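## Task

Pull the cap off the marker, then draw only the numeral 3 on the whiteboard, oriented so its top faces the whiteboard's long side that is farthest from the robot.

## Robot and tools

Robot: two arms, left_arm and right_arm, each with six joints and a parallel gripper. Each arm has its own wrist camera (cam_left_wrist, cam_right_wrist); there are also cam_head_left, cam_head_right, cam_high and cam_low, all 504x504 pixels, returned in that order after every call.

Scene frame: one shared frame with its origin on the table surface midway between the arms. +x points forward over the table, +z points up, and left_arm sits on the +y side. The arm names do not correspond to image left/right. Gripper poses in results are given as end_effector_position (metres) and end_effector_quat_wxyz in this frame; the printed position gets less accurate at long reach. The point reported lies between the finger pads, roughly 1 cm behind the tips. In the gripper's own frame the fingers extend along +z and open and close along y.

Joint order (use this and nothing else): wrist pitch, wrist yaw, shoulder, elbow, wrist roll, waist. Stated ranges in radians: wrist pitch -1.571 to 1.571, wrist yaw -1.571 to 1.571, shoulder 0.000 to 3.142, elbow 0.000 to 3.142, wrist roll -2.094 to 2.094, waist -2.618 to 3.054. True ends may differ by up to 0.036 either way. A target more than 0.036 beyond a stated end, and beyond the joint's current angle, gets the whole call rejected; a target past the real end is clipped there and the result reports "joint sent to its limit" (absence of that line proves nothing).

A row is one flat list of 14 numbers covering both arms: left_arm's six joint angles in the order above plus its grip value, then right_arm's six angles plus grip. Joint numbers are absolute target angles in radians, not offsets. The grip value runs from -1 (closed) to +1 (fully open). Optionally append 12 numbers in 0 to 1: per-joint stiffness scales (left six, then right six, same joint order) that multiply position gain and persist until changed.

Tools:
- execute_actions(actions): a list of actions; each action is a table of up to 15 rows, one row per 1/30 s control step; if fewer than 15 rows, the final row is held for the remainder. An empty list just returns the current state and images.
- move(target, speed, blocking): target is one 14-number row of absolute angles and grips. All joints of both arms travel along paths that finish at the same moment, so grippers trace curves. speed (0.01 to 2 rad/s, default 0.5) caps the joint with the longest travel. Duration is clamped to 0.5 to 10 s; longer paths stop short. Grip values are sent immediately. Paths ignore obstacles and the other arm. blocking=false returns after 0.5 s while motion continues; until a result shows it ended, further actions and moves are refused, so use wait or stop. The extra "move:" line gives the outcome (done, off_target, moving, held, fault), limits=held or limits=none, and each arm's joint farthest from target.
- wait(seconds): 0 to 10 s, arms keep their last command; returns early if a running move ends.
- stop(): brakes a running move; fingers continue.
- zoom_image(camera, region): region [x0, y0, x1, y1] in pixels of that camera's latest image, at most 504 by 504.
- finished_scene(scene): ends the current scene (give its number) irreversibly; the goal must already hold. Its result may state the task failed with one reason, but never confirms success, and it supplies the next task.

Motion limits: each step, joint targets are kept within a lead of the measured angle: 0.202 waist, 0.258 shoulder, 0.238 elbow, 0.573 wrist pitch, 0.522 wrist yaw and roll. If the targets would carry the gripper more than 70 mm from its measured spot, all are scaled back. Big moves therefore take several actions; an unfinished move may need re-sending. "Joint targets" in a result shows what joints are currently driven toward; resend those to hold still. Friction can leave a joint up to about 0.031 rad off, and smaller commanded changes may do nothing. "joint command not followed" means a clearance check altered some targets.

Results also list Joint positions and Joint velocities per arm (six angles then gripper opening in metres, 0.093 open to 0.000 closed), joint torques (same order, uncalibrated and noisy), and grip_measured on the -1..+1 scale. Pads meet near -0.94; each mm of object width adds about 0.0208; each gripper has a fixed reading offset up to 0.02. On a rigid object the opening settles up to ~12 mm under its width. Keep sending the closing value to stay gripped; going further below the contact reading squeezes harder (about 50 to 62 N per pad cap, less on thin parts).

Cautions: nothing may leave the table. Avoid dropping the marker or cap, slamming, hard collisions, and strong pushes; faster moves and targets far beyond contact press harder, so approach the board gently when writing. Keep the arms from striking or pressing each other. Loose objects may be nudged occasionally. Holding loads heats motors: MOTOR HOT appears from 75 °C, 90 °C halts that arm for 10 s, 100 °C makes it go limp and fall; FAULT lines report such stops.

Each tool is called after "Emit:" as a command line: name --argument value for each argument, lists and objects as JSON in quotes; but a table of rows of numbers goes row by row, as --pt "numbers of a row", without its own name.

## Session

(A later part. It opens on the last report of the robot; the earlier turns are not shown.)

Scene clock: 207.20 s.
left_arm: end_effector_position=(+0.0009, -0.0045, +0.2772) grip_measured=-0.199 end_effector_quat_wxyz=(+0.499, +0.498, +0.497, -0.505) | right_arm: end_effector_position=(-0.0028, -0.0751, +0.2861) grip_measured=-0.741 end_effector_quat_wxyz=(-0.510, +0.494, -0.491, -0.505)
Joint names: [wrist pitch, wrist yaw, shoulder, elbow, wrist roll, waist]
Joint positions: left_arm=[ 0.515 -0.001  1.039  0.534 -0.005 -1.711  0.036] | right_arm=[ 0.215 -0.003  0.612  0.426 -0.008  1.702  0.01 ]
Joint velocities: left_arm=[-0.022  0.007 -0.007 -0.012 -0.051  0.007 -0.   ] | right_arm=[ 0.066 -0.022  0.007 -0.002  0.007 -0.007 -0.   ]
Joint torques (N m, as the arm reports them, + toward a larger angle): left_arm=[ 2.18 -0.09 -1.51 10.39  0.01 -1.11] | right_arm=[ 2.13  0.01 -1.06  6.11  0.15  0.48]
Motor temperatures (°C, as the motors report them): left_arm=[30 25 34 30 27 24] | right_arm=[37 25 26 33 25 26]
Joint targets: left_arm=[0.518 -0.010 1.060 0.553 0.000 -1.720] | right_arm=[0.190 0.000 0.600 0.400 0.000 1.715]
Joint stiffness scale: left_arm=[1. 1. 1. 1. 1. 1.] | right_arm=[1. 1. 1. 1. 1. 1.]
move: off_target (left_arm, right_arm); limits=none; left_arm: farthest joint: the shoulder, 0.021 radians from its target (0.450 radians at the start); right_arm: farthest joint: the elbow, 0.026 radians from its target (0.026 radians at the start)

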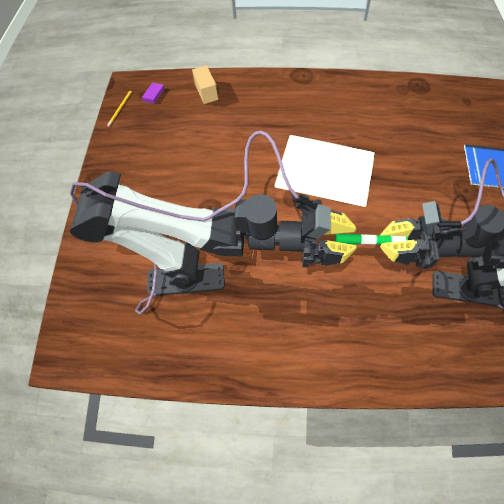

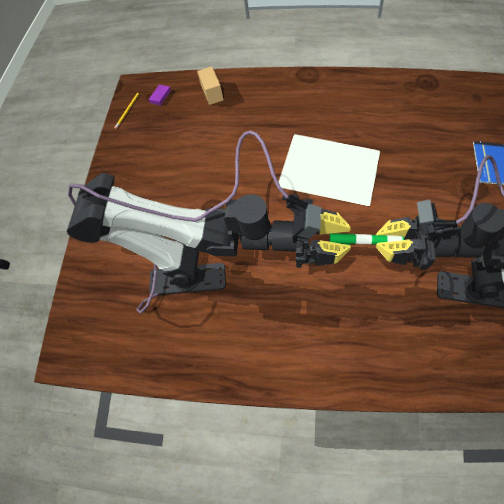

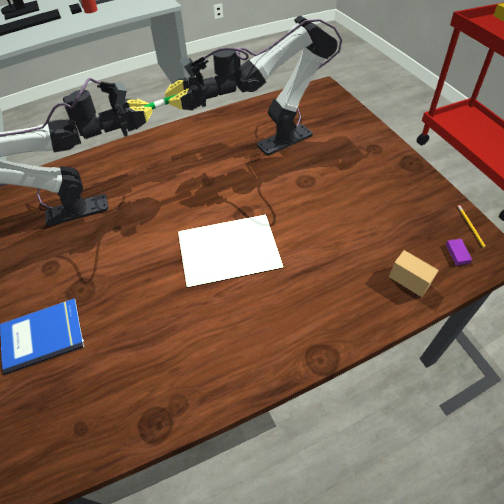

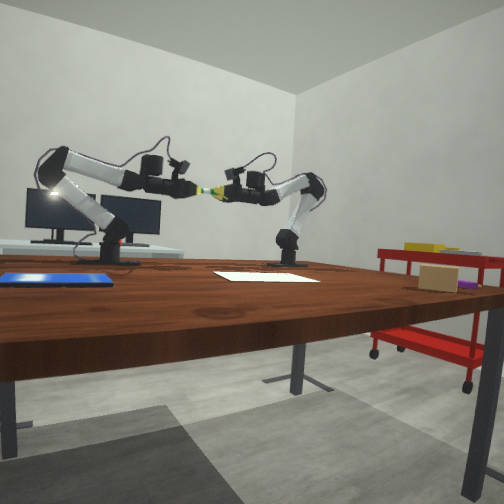

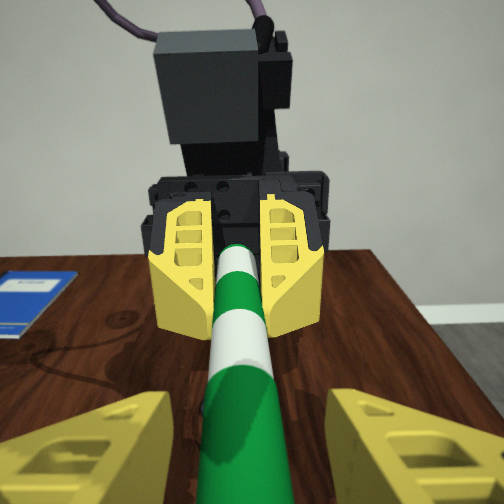

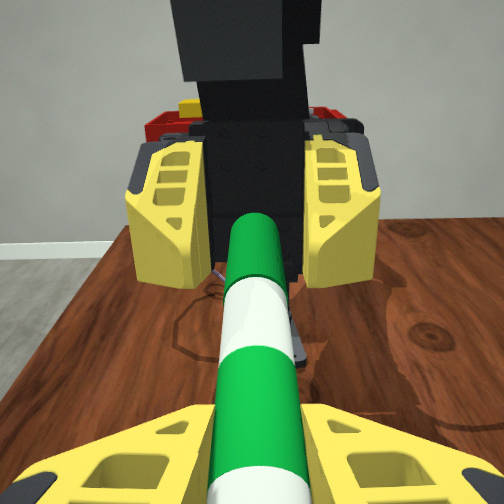

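Emit:
move --target '[0.518,-0.01,1.076,0.553,0,-1.72,-0.2, 0.19,0,0.6,0.4,0,1.715,-0.9]' --speed 0.06

Emit:
move --target '[0.518,-0.01,1.076,0.553,0,-1.72,-0.9, 0.19,0,0.6,0.4,0,1.715,-0.9]'

Emit:
move --target '[0.35,-0.01,0.805,0.42,0,-1.72,-0.9, 0.19,0,0.6,0.4,0,1.715,-0.9]' --speed 0.12

Scene clock: 217.53 s.
left_arm: end_effector_position=(+0.0009, -0.0070, +0.2725) grip_measured=-0.199 end_effector_quat_wxyz=(+0.496, +0.501, +0.500, -0.502) | right_arm: end_effector_position=(-0.0028, -0.0751, +0.2861) grip_measured=-0.741 end_effector_quat_wxyz=(-0.510, +0.494, -0.491, -0.505)
Joint names: [wrist pitch, wrist yaw, shoulder, elbow, wrist roll, waist]
Joint positions: left_arm=[ 0.518 -0.001  1.055  0.534 -0.005 -1.711  0.036] | right_arm=[ 0.215 -0.003  0.612  0.426 -0.008  1.702  0.01 ]
Joint velocities: left_arm=[-0.022  0.007  0.007 -0.012  0.022 -0.007 -0.   ] | right_arm=[-0.007  0.022 -0.012 -0.007 -0.081  0.002  0.001]
Joint torques (N m, as the arm reports them, + toward a larger angle): left_arm=[ 2.16 -0.09 -1.63 10.45  0.01 -1.11] | right_arm=[ 2.13  0.01 -1.06  6.11  0.15  0.47]
Motor temperatures (°C, as the motors report them): left_arm=[31 25 34 31 27 24] | right_arm=[37 25 26 33 25 26]
Joint targets: left_arm=[0.518 -0.010 1.076 0.553 -0.000 -1.720] | right_arm=[0.190 -0.000 0.600 0.400 -0.000 1.715]
Joint stiffness scale: left_arm=[1. 1. 1. 1. 1. 1.] | right_arm=[1. 1. 1. 1. 1. 1.]
move: off_target (left_arm, right_arm); limits=none; left_arm: farthest joint: the shoulder, 0.021 radians from its target (0.037 radians at the start); right_arm: farthest joint: the elbow, 0.026 radians from its target (0.026 radians at the start)

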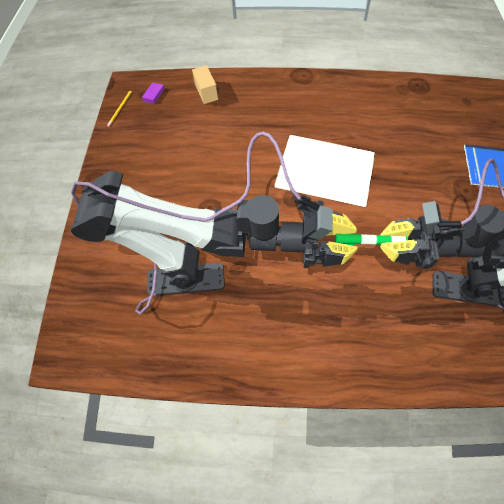

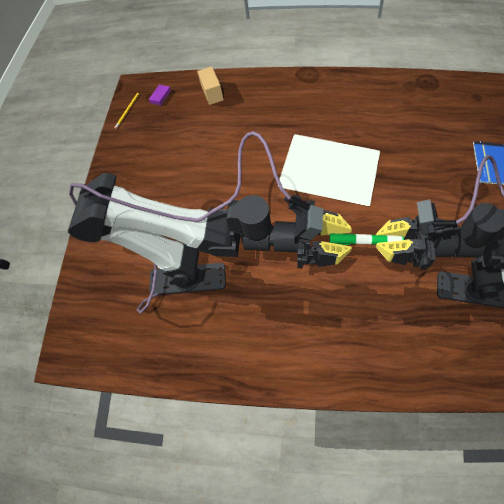

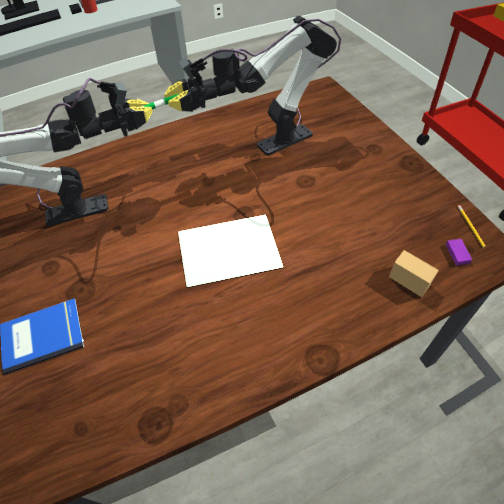

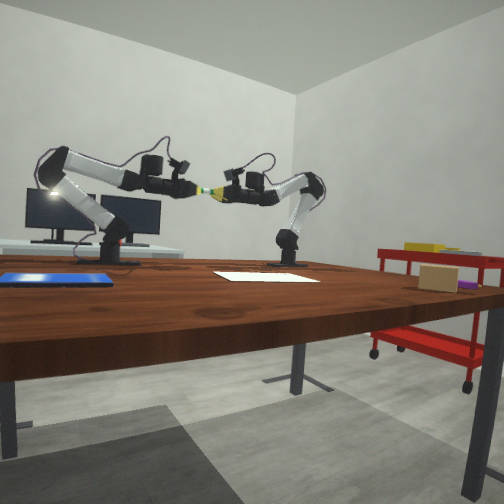

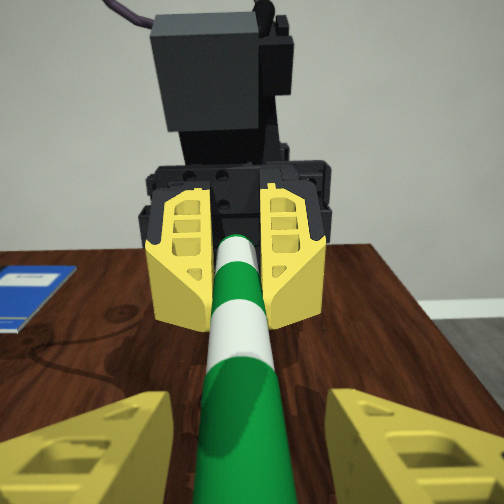

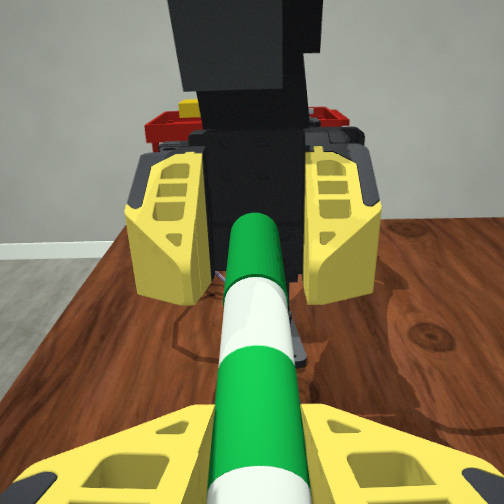

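Scene clock: 218.23 s.
left_arm: end_effector_position=(+0.0014, -0.0070, +0.2725) grip_measured=-0.715 end_effector_quat_wxyz=(+0.497, +0.500, +0.501, -0.501) | right_arm: end_effector_position=(-0.0034, -0.0751, +0.2860) grip_measured=-0.741 end_effector_quat_wxyz=(-0.509, +0.495, -0.490, -0.506)
Joint names: [wrist pitch, wrist yaw, shoulder, elbow, wrist roll, waist]
Joint positions: left_arm=[ 0.518 -0.004  1.055  0.534 -0.005 -1.711  0.011] | right_arm=[ 0.215 -0.006  0.612  0.426 -0.008  1.702  0.01 ]
Joint velocities: left_arm=[ 0.037 -0.081 -0.002  0.007 -0.051 -0.002  0.   ] | right_arm=[-0.11   0.007 -0.032 -0.002  0.022 -0.012  0.   ]
Joint torques (N m, as the arm reports them, + toward a larger angle): left_arm=[ 2.15 -0.06 -1.56 10.4   0.01 -1.14] | right_arm=[ 2.14  0.04 -1.05  6.1   0.15  0.47]
Motor temperatures (°C, as the motors report them): left_arm=[31 25 34 31 27 24] | right_arm=[37 25 26 33 25 26]
Joint targets: left_arm=[0.518 -0.010 1.076 0.553 -0.000 -1.720] | right_arm=[0.190 0.000 0.600 0.400 -0.000 1.715]
Joint stiffness scale: left_arm=[1. 1. 1. 1. 1. 1.] | right_arm=[1. 1. 1. 1. 1. 1.]
move: off_target (left_arm, right_arm); limits=none; left_arm: farthest joint: the shoulder, 0.021 radians from its target (0.021 radians at the start); right_arm: farthest joint: the elbow, 0.026 radians from its target (0.026 radians at the start)

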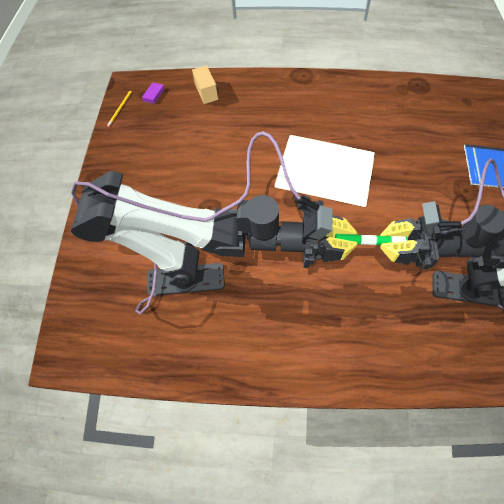

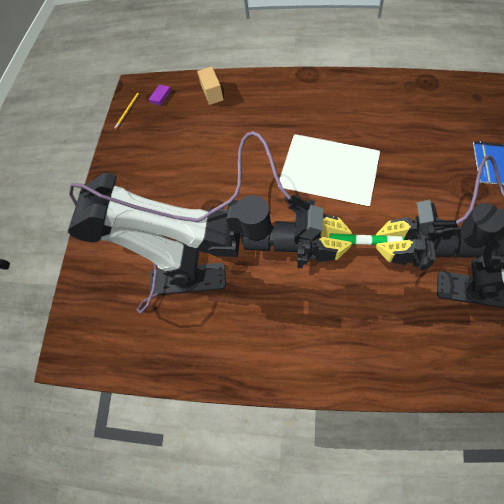

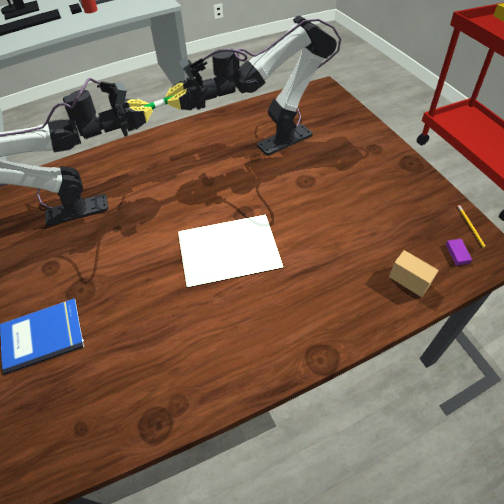

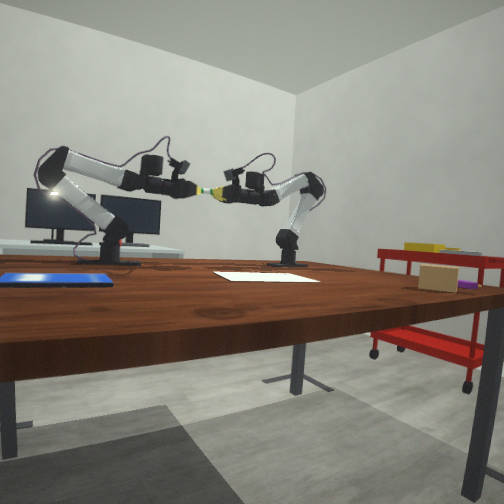

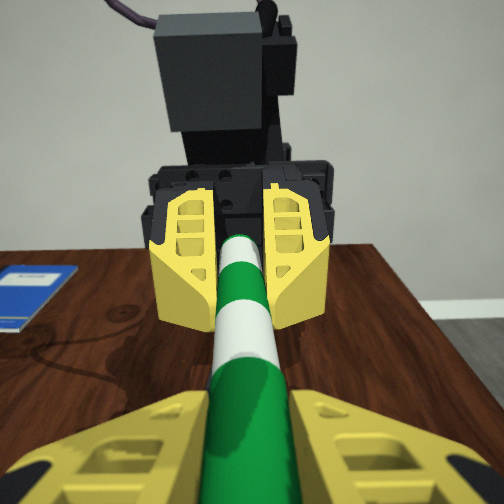

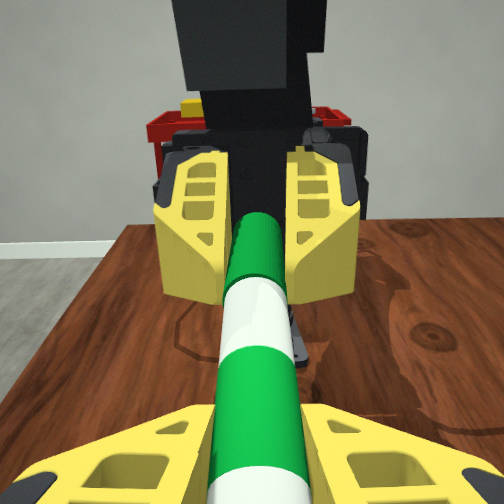

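Scene clock: 220.80 s.
left_arm: end_effector_position=(+0.0017, +0.0346, +0.2709) grip_measured=-0.715 end_effector_quat_wxyz=(+0.496, +0.501, +0.502, -0.500) | right_arm: end_effector_position=(-0.0033, -0.0751, +0.2865) grip_measured=-0.741 end_effector_quat_wxyz=(-0.509, +0.495, -0.490, -0.506)
Joint names: [wrist pitch, wrist yaw, shoulder, elbow, wrist roll, waist]
Joint positions: left_arm=[ 0.372 -0.004  0.824  0.446 -0.005 -1.711  0.011] | right_arm=[ 0.217 -0.006  0.612  0.426 -0.008  1.702  0.01 ]
Joint velocities: left_arm=[-0.051  0.022  0.002 -0.017 -0.066 -0.007 -0.001] | right_arm=[-0.007 -0.007  0.007  0.012 -0.051 -0.017 -0.001]
Joint torques (N m, as the arm reports them, + toward a larger angle): left_arm=[ 1.95 -0.06 -2.84  6.89  0.01 -1.11] | right_arm=[ 2.12  0.03 -1.07  6.1   0.15  0.47]
Motor temperatures (°C, as the motors report them): left_arm=[31 25 34 31 27 24] | right_arm=[37 25 26 33 25 26]
Joint targets: left_arm=[0.350 -0.010 0.805 0.420 -0.000 -1.720] | right_arm=[0.190 -0.000 0.600 0.400 -0.000 1.715]
Joint stiffness scale: left_arm=[1. 1. 1. 1. 1. 1.] | right_arm=[1. 1. 1. 1. 1. 1.]
move: off_target (left_arm, right_arm); limits=none; left_arm: farthest joint: the elbow, 0.026 radians from its target (0.114 radians at the start); right_arm: farthest joint: the wrist pitch, 0.027 radians from its target (0.025 radians at the start)

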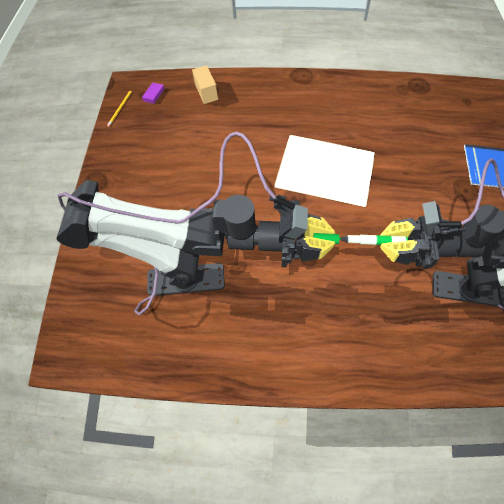

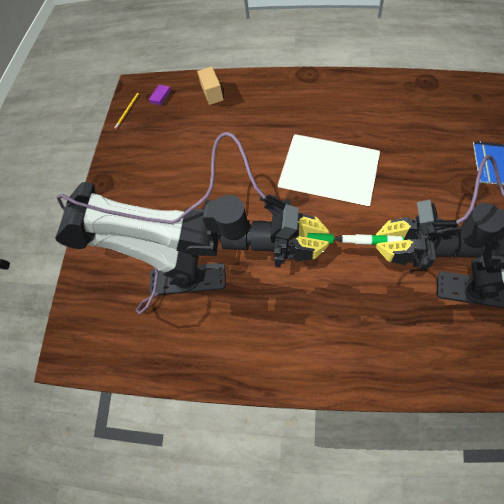

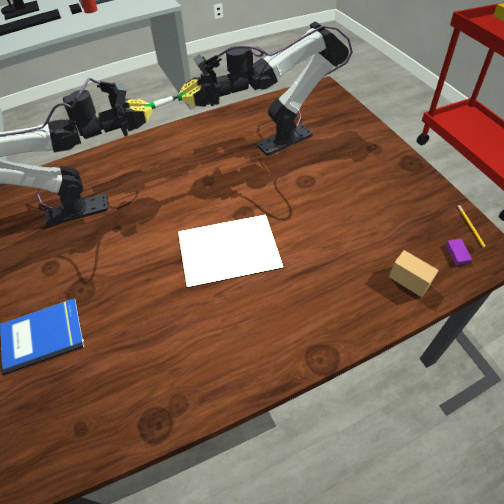

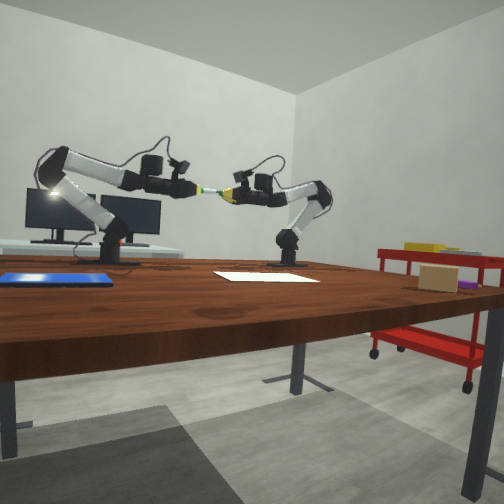

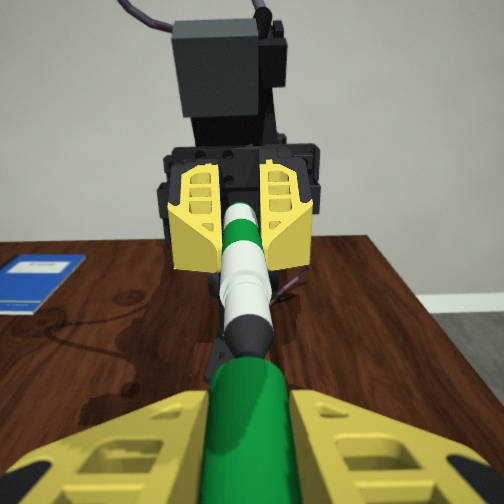

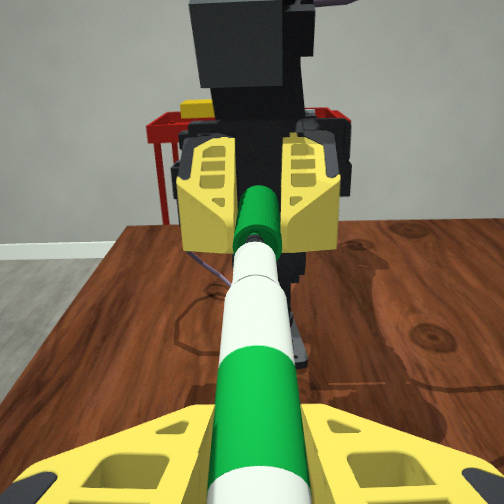

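Emit:
move --target '[0.1,-0.01,0.45,0.35,0,-1.72,-0.9, 0.19,0,0.6,0.4,0,1.715,-0.9]'

Emit:
move --target '[0.0,-0.01,0.2,0.25,0,-1.9,-0.9, -0.24,0,1.79,1.24,0,0.89,-0.9]' --speed 0.6

Emit:
zoom_image --camera "cam_low" --region '[180,190,330,290]'

Scene clock: 262.73 s.
left_arm: end_effector_position=(+0.0022, +0.0912, +0.2765) grip_measured=-0.715 end_effector_quat_wxyz=(+0.505, +0.492, +0.493, -0.509) | right_arm: end_effector_position=(-0.0033, -0.0751, +0.2864) grip_measured=-0.741 end_effector_quat_wxyz=(-0.509, +0.495, -0.490, -0.506)
Joint names: [wrist pitch, wrist yaw, shoulder, elbow, wrist roll, waist]
Joint positions: left_arm=[ 0.122 -0.004  0.468  0.375 -0.005 -1.711  0.011] | right_arm=[ 0.216 -0.006  0.612  0.426 -0.008  1.702  0.01 ]
Joint velocities: left_arm=[-0.051 -0.037  0.002  0.022 -0.037 -0.027 -0.   ] | right_arm=[-0.022 -0.022 -0.027  0.002  0.022 -0.007 -0.001]
Joint torques (N m, as the arm reports them, + toward a larger angle): left_arm=[ 1.95 -0.06 -0.74  6.83  0.01 -1.11] | right_arm=[ 2.12  0.03 -1.07  6.12  0.15  0.47]
Motor temperatures (°C, as the motors report them): left_arm=[33 25 33 31 27 24] | right_arm=[38 25 25 33 25 26]
Joint targets: left_arm=[0.100 -0.010 0.450 0.350 -0.000 -1.720] | right_arm=[0.190 -0.000 0.600 0.400 0.000 1.715]
Joint stiffness scale: left_arm=[1. 1. 1. 1. 1. 1.] | right_arm=[1. 1. 1. 1. 1. 1.]
move: off_target (left_arm, right_arm); limits=none; left_arm: farthest joint: the elbow, 0.025 radians from its target (0.096 radians at the start); right_arm: farthest joint: the elbow, 0.026 radians from its target (0.026 radians at the start)

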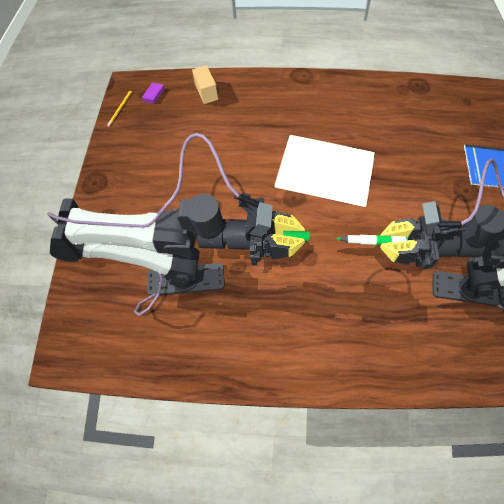

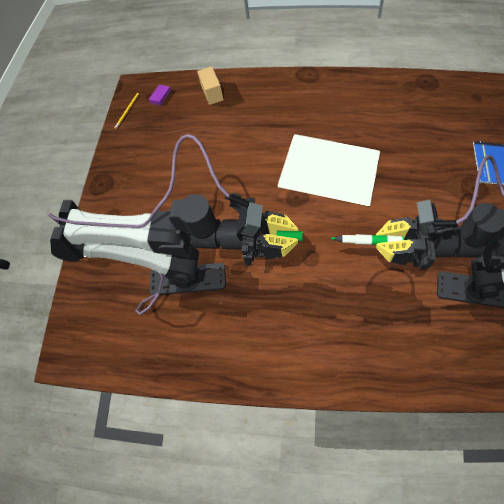

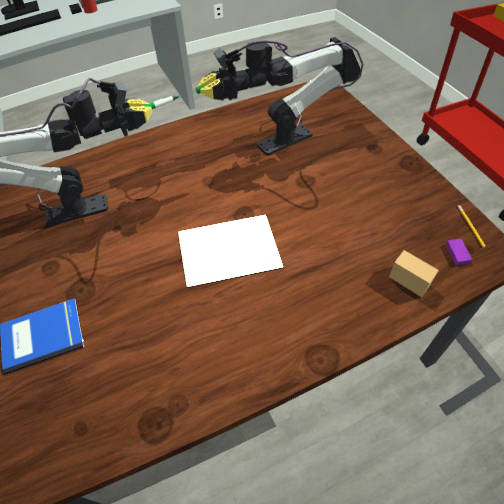

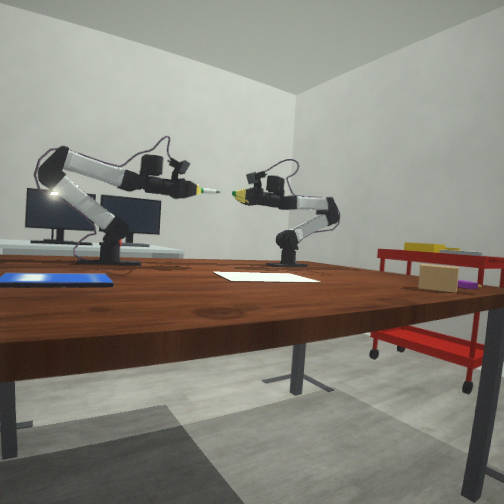

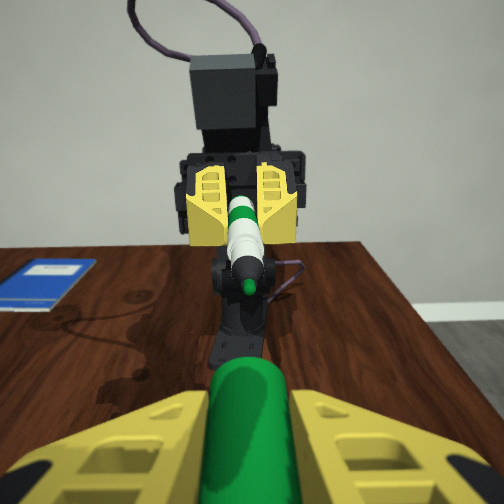

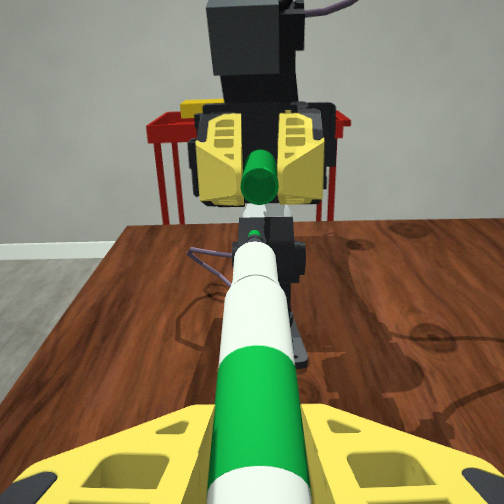

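Scene clock: 265.30 s.
left_arm: end_effector_position=(-0.0416, +0.1261, +0.2626) grip_measured=-0.715 end_effector_quat_wxyz=(+0.467, +0.522, +0.436, -0.565) | right_arm: end_effector_position=(+0.3497, -0.0376, +0.1226) grip_measured=-0.740 end_effector_quat_wxyz=(+0.360, -0.345, +0.855, +0.143)
Joint names: [wrist pitch, wrist yaw, shoulder, elbow, wrist roll, waist]
Joint positions: left_arm=[ 0.021 -0.004  0.222  0.275 -0.005 -1.892  0.011] | right_arm=[-0.213 -0.003  1.78   1.218 -0.007  0.894  0.01 ]
Joint velocities: left_arm=[-0.022 -0.007 -0.032 -0.017  0.022  0.002 -0.001] | right_arm=[ 0.007 -0.051  0.012  0.002  0.066 -0.002  0.   ]
Joint torques (N m, as the arm reports them, + toward a larger angle): left_arm=[ 1.91 -0.05  0.06  6.51  0.01 -1.1 ] | right_arm=[ 1.69  0.   -8.13  8.88  0.14 -0.73]
Motor temperatures (°C, as the motors report them): left_arm=[33 25 32 31 27 24] | right_arm=[38 25 25 33 25 26]
Joint targets: left_arm=[-0.000 -0.010 0.200 0.250 0.000 -1.900] | right_arm=[-0.240 -0.000 1.790 1.240 0.000 0.890]
Joint stiffness scale: left_arm=[1. 1. 1. 1. 1. 1.] | right_arm=[1. 1. 1. 1. 1. 1.]
move: off_target (left_arm, right_arm); limits=none; left_arm: farthest joint: the elbow, 0.025 radians from its target (0.125 radians at the start); right_arm: farthest joint: the wrist pitch, 0.027 radians from its target (0.456 radians at the start)

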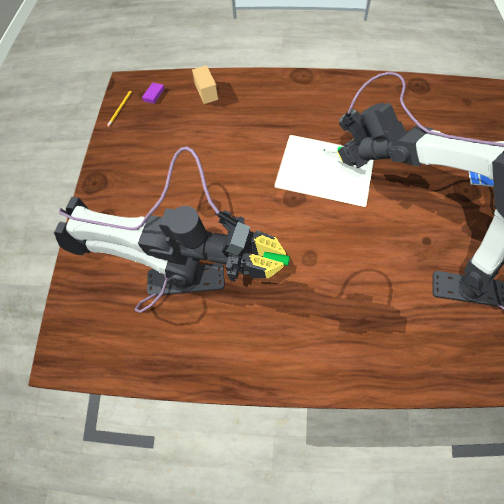

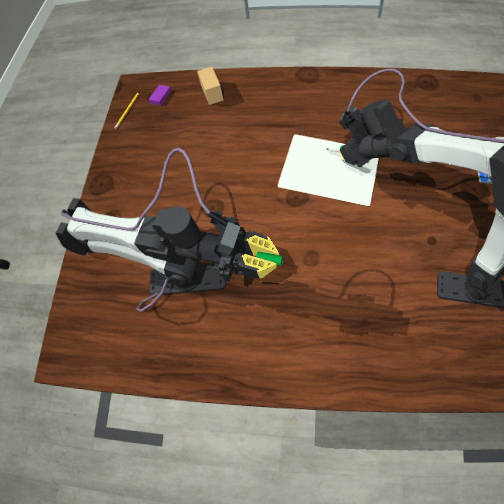

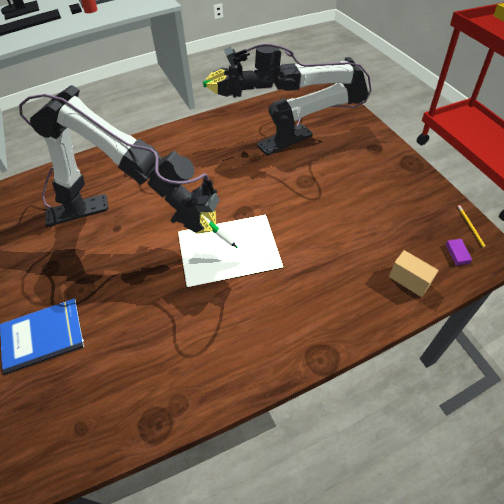

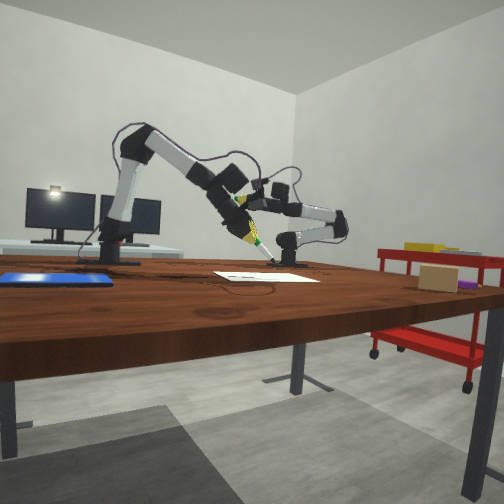

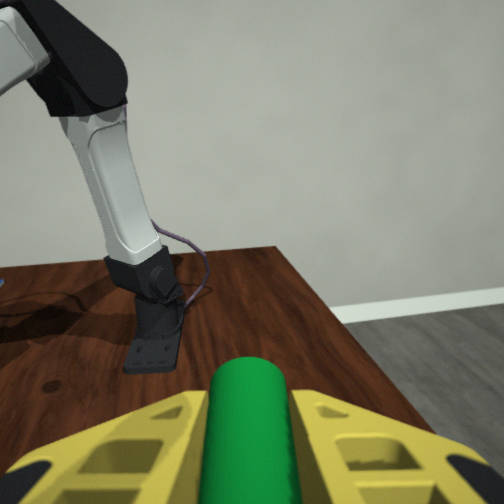

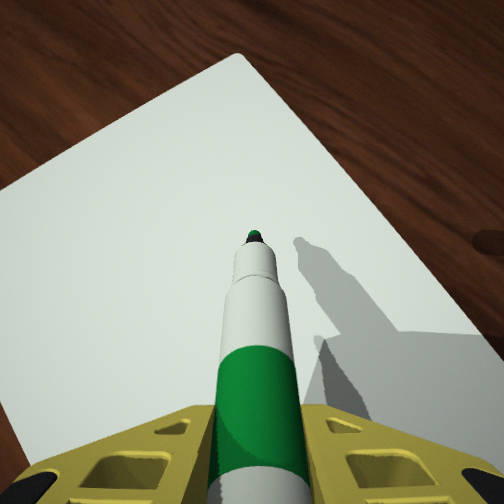

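Region (180, 190, 330, 290) of cam_low's 504x504 image, scaled by 3.360, with more detail than that image has.

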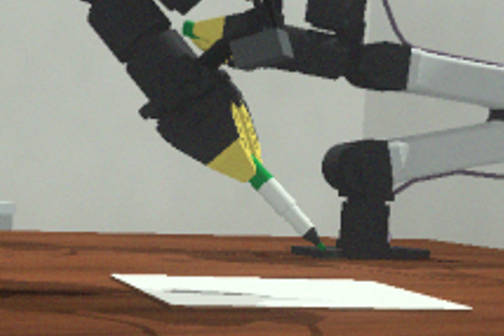

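Emit:
move --target '[0.0,-0.01,0.2,0.25,0,-1.9,-0.9, -0.16,0,1.842,1.22,0,0.86,-0.9]' --speed 0.1

Emit:
move --target '[0.0,-0.01,0.2,0.25,0,-1.9,-0.9, -0.32,0,1.842,1.22,0,0.86,-0.9]' --speed 0.08

Scene clock: 276.57 s.
left_arm: end_effector_position=(-0.0416, +0.1261, +0.2626) grip_measured=-0.715 end_effector_quat_wxyz=(+0.467, +0.522, +0.436, -0.565) | right_arm: end_effector_position=(+0.3625, -0.0406, +0.1083) grip_measured=-0.740 end_effector_quat_wxyz=(+0.360, -0.336, +0.859, +0.139)
Joint names: [wrist pitch, wrist yaw, shoulder, elbow, wrist roll, waist]
Joint positions: left_arm=[ 0.021 -0.004  0.222  0.275 -0.005 -1.892  0.011] | right_arm=[-0.171 -0.003  1.825  1.218 -0.007  0.872  0.01 ]
Joint velocities: left_arm=[ 0.051 -0.037 -0.022 -0.002 -0.066 -0.012  0.   ] | right_arm=[-0.007 -0.095 -0.012  0.002  0.007  0.022  0.001]
Joint torques (N m, as the arm reports them, + toward a larger angle): left_arm=[ 1.92 -0.06  0.05  6.52  0.   -1.11] | right_arm=[ 2.08  0.   -7.98  7.37  0.14 -1.2 ]
Motor temperatures (°C, as the motors report them): left_arm=[33 25 32 31 27 24] | right_arm=[37 25 28 35 25 26]
Joint targets: left_arm=[0.000 -0.010 0.200 0.250 -0.000 -1.900] | right_arm=[-0.160 -0.000 1.842 1.220 -0.000 0.860]
Joint stiffness scale: left_arm=[1. 1. 1. 1. 1. 1.] | right_arm=[1. 1. 1. 1. 1. 1.]
move: off_target (left_arm); limits=none; left_arm: farthest joint: the elbow, 0.025 radians from its target (0.025 radians at the start); right_arm: farthest joint: the shoulder, 0.017 radians from its target (0.062 radians at the start)

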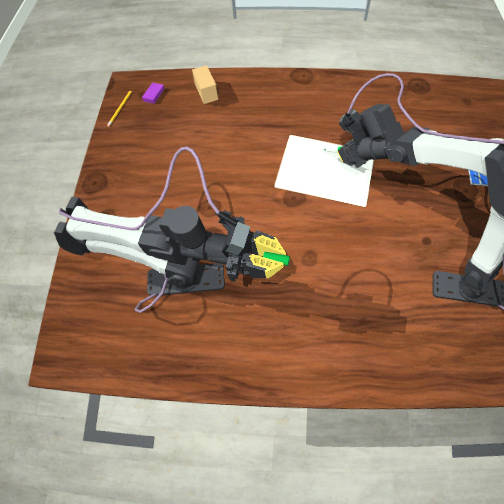

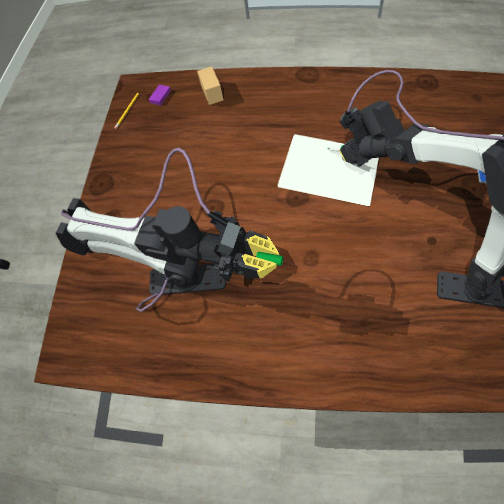

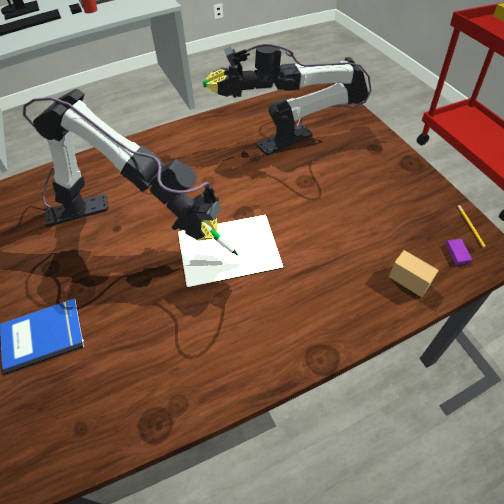

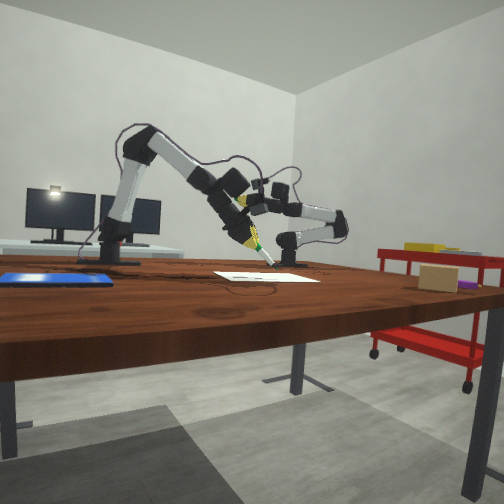

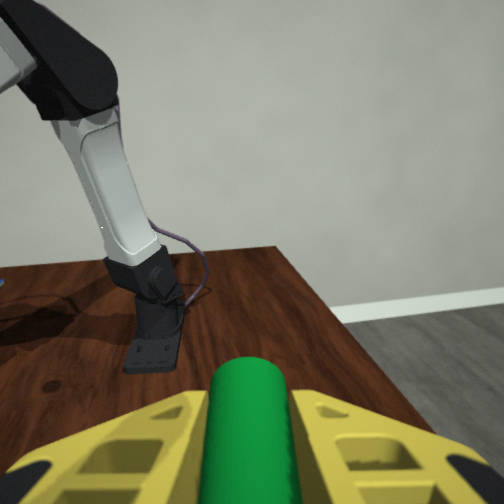

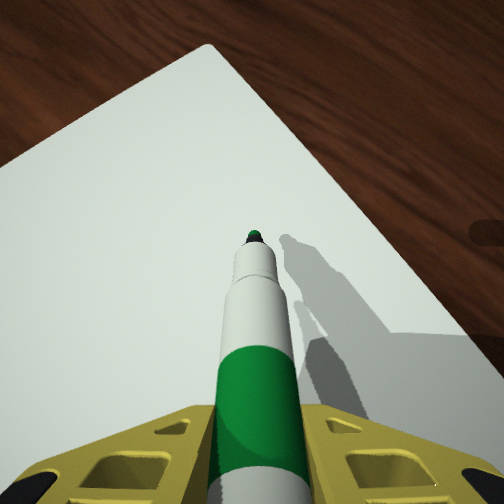

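Scene clock: 278.67 s.
left_arm: end_effector_position=(-0.0416, +0.1261, +0.2626) grip_measured=-0.715 end_effector_quat_wxyz=(+0.467, +0.522, +0.436, -0.565) | right_arm: end_effector_position=(+0.3475, -0.0542, +0.0900) grip_measured=-0.740 end_effector_quat_wxyz=(+0.311, -0.343, +0.878, +0.120)
Joint names: [wrist pitch, wrist yaw, shoulder, elbow, wrist roll, waist]
Joint positions: left_arm=[ 0.021 -0.004  0.222  0.275 -0.005 -1.892  0.011] | right_arm=[-0.284 -0.003  1.825  1.218 -0.007  0.872  0.01 ]
Joint velocities: left_arm=[ 0.007  0.022  0.002 -0.012  0.066 -0.007 -0.001] | right_arm=[-0.022 -0.081  0.002  0.007  0.066 -0.022  0.   ]
Joint torques (N m, as the arm reports them, + toward a larger angle): left_arm=[ 1.92 -0.05  0.06  6.53  0.   -1.1 ] | right_arm=[ 1.42  0.   -7.83  7.25  0.15 -1.23]
Motor temperatures (°C, as the motors report them): left_arm=[33 25 32 31 27 24] | right_arm=[37 25 28 35 25 26]
Joint targets: left_arm=[0.000 -0.010 0.200 0.250 -0.000 -1.900] | right_arm=[-0.320 -0.000 1.842 1.220 0.000 0.860]
Joint stiffness scale: left_arm=[1. 1. 1. 1. 1. 1.] | right_arm=[1. 1. 1. 1. 1. 1.]
move: off_target (left_arm, right_arm); limits=none; left_arm: farthest joint: the elbow, 0.025 radians from its target (0.025 radians at the start); right_arm: farthest joint: the wrist pitch, 0.036 radians from its target (0.149 radians at the start)

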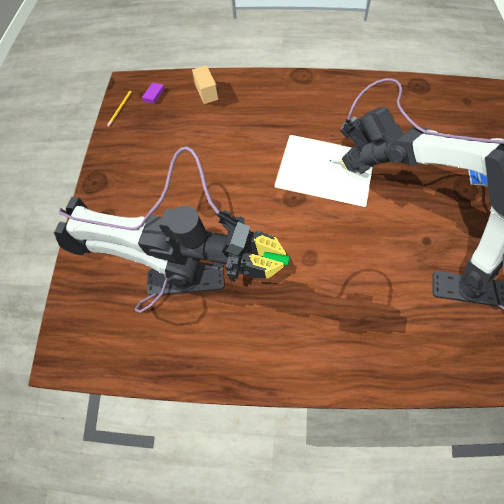

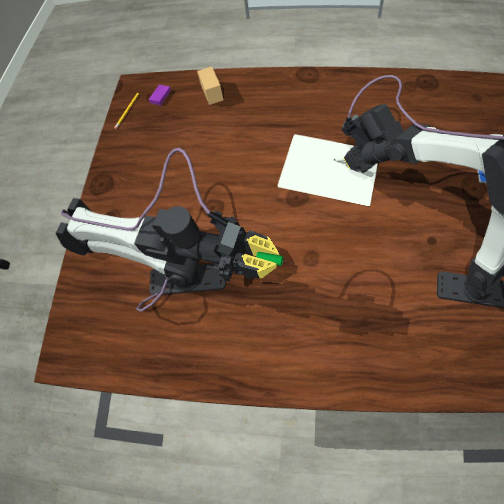

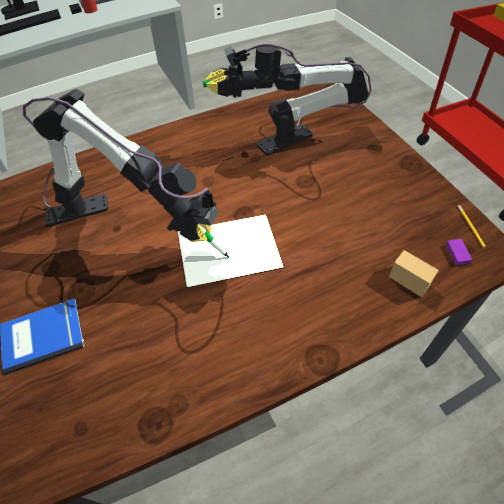

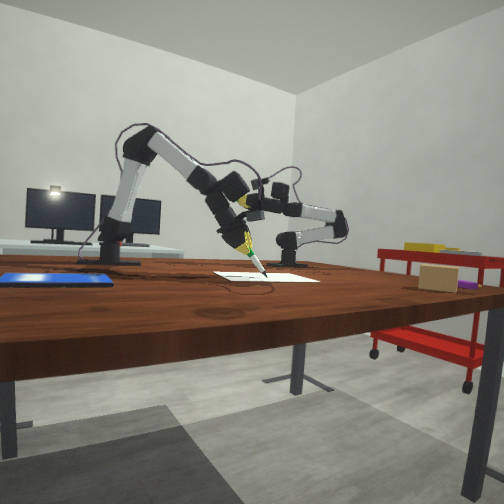

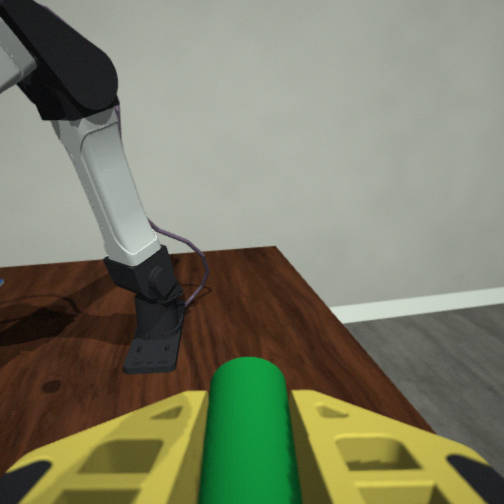

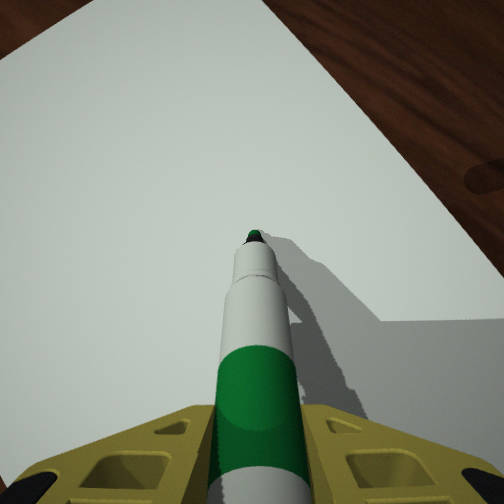

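Emit:
execute_actions --actions '[[[0,0,0.2,0.25,0,-1.9,-0.9,-0.45,0,1.82,1.21,0,0.86,-0.9,1,1,1,1,1,1,0.4,1,1,1,1,1]], [[0,0,0.2,0.25,0,-1.9,-0.9,-0.45,0,1.819,1.21,0,0.857,-0.9],[0,0,0.2,0.25,0,-1.9,-0.9,-0.45,0,1.818,1.21,0,0.854,-0.9],[0,0,0.2,0.25,0,-1.9,-0.9,-0.455,0,1.817,1.21,0,0.851,-0.9],[0,0,0.2,0.25,0,-1.9,-0.9,-0.455,0,1.817,1.21,0,0.848,-0.9],[0,0,0.2,0.25,0,-1.9,-0.9,-0.46,0,1.816,1.21,0,0.845,-0.9],[0,0,0.2,0.25,0,-1.9,-0.9,-0.46,0,1.815,1.21,0,0.842,-0.9],[0,0,0.2,0.25,0,-1.9,-0.9,-0.46,0,1.814,1.21,0,0.838,-0.9],[0,0,0.2,0.25,0,-1.9,-0.9,-0.465,0,1.814,1.21,0,0.834,-0.9],[0,0,0.2,0.25,0,-1.9,-0.9,-0.465,0,1.813,1.21,0,0.83,-0.9],[0,0,0.2,0.25,0,-1.9,-0.9,-0.47,0,1.812,1.21,0,0.826,-0.9]], [[0,0,0.2,0.25,0,-1.9,-0.9,-0.475,0,1.81,1.21,0,0.823,-0.9],[0,0,0.2,0.25,0,-1.9,-0.9,-0.48,0,1.808,1.21,0,0.82,-0.9],[0,0,0.2,0.25,0,-1.9,-0.9,-0.485,0,1.806,1.21,0,0.817,-0.9],[0,0,0.2,0.25,0,-1.9,-0.9,-0.49,0,1.804,1.21,0,0.814,-0.9],[0,0,0.2,0.25,0,-1.9,-0.9,-0.495,0,1.802,1.21,0,0.811,-0.9],[0,0,0.2,0.25,0,-1.9,-0.9,-0.5,0,1.8,1.21,0,0.808,-0.9],[0,0,0.2,0.25,0,-1.9,-0.9,-0.505,0,1.798,1.21,0,0.806,-0.9],[0,0,0.2,0.25,0,-1.9,-0.9,-0.51,0,1.796,1.21,0,0.804,-0.9],[0,0,0.2,0.25,0,-1.9,-0.9,-0.515,0,1.794,1.21,0,0.802,-0.9]]]'

Scene clock: 316.03 s.
left_arm: end_effector_position=(-0.0416, +0.1261, +0.2626) grip_measured=-0.715 end_effector_quat_wxyz=(+0.467, +0.522, +0.436, -0.565) | right_arm: end_effector_position=(+0.3531, -0.0846, +0.0918) grip_measured=-0.740 end_effector_quat_wxyz=(+0.291, -0.321, +0.896, +0.104)
Joint names: [wrist pitch, wrist yaw, shoulder, elbow, wrist roll, waist]
Joint positions: left_arm=[ 0.021 -0.004  0.222  0.275 -0.005 -1.892  0.011] | right_arm=[-0.368 -0.004  1.793  1.218 -0.007  0.814  0.01 ]
Joint velocities: left_arm=[ 0.037  0.051  0.007 -0.002 -0.007  0.007 -0.001] | right_arm=[-0.051 -0.022 -0.012 -0.012 -0.022  0.012  0.   ]
Joint torques (N m, as the arm reports them, + toward a larger angle): left_arm=[ 1.92  0.04  0.04  6.52  0.01 -1.1 ] | right_arm=[ 1.1   0.01 -8.75  6.52  0.14 -1.21]
Motor temperatures (°C, as the motors report them): left_arm=[34 25 31 31 27 24] | right_arm=[34 25 33 36 25 26]
Joint targets: left_arm=[0.000 0.000 0.200 0.250 -0.000 -1.900] | right_arm=[-0.515 0.000 1.794 1.210 0.000 0.802]
Joint stiffness scale: left_arm=[1. 1. 1. 1. 1. 1.] | right_arm=[0.4 1.  1.  1.  1.  1. ]

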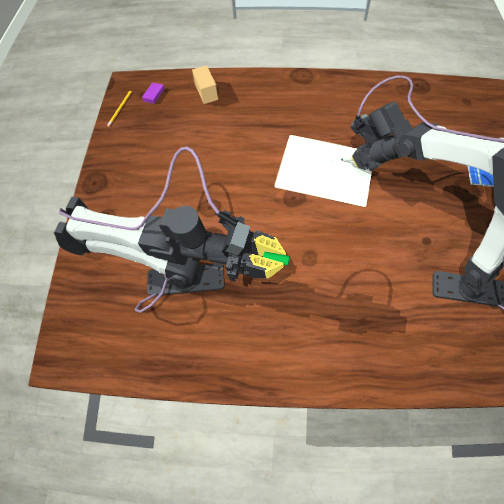

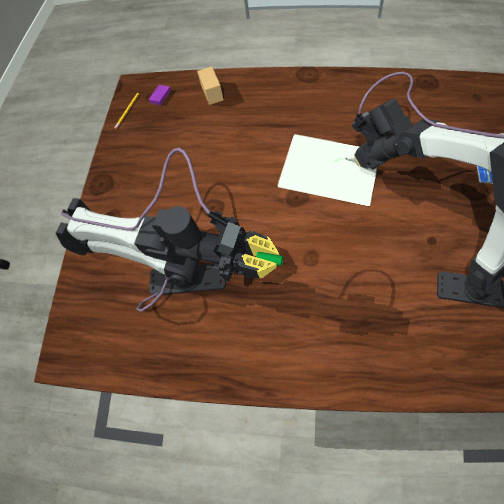

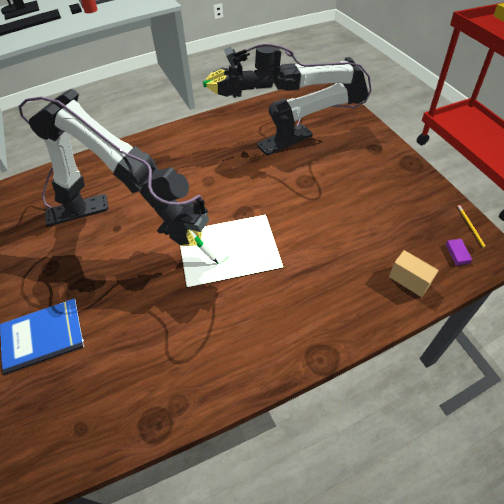

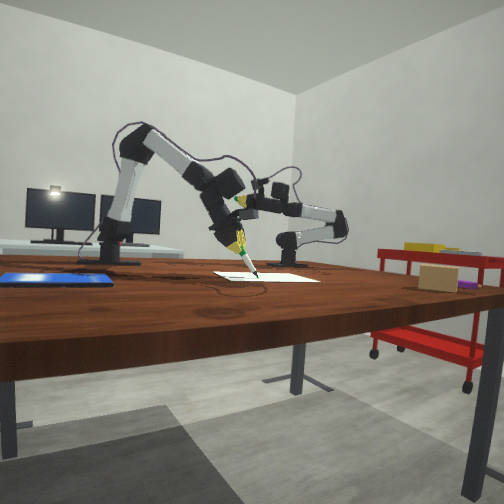

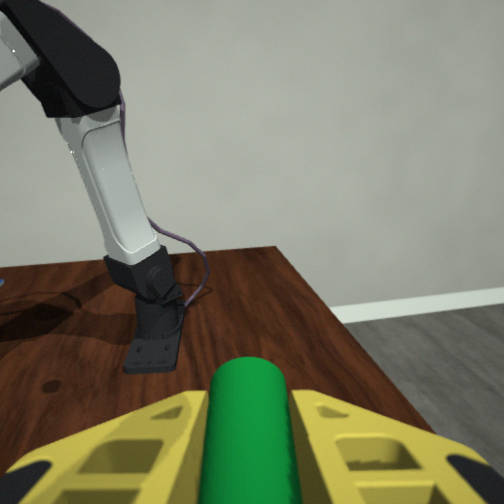

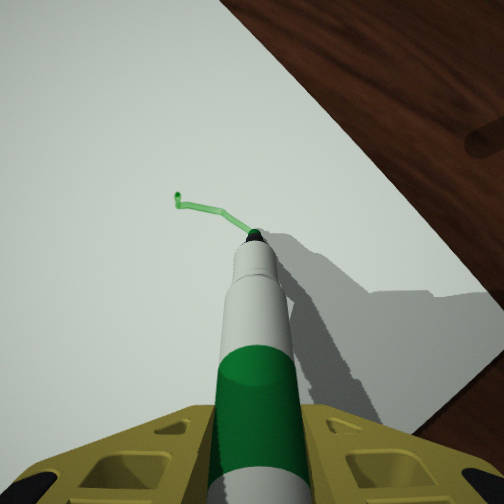

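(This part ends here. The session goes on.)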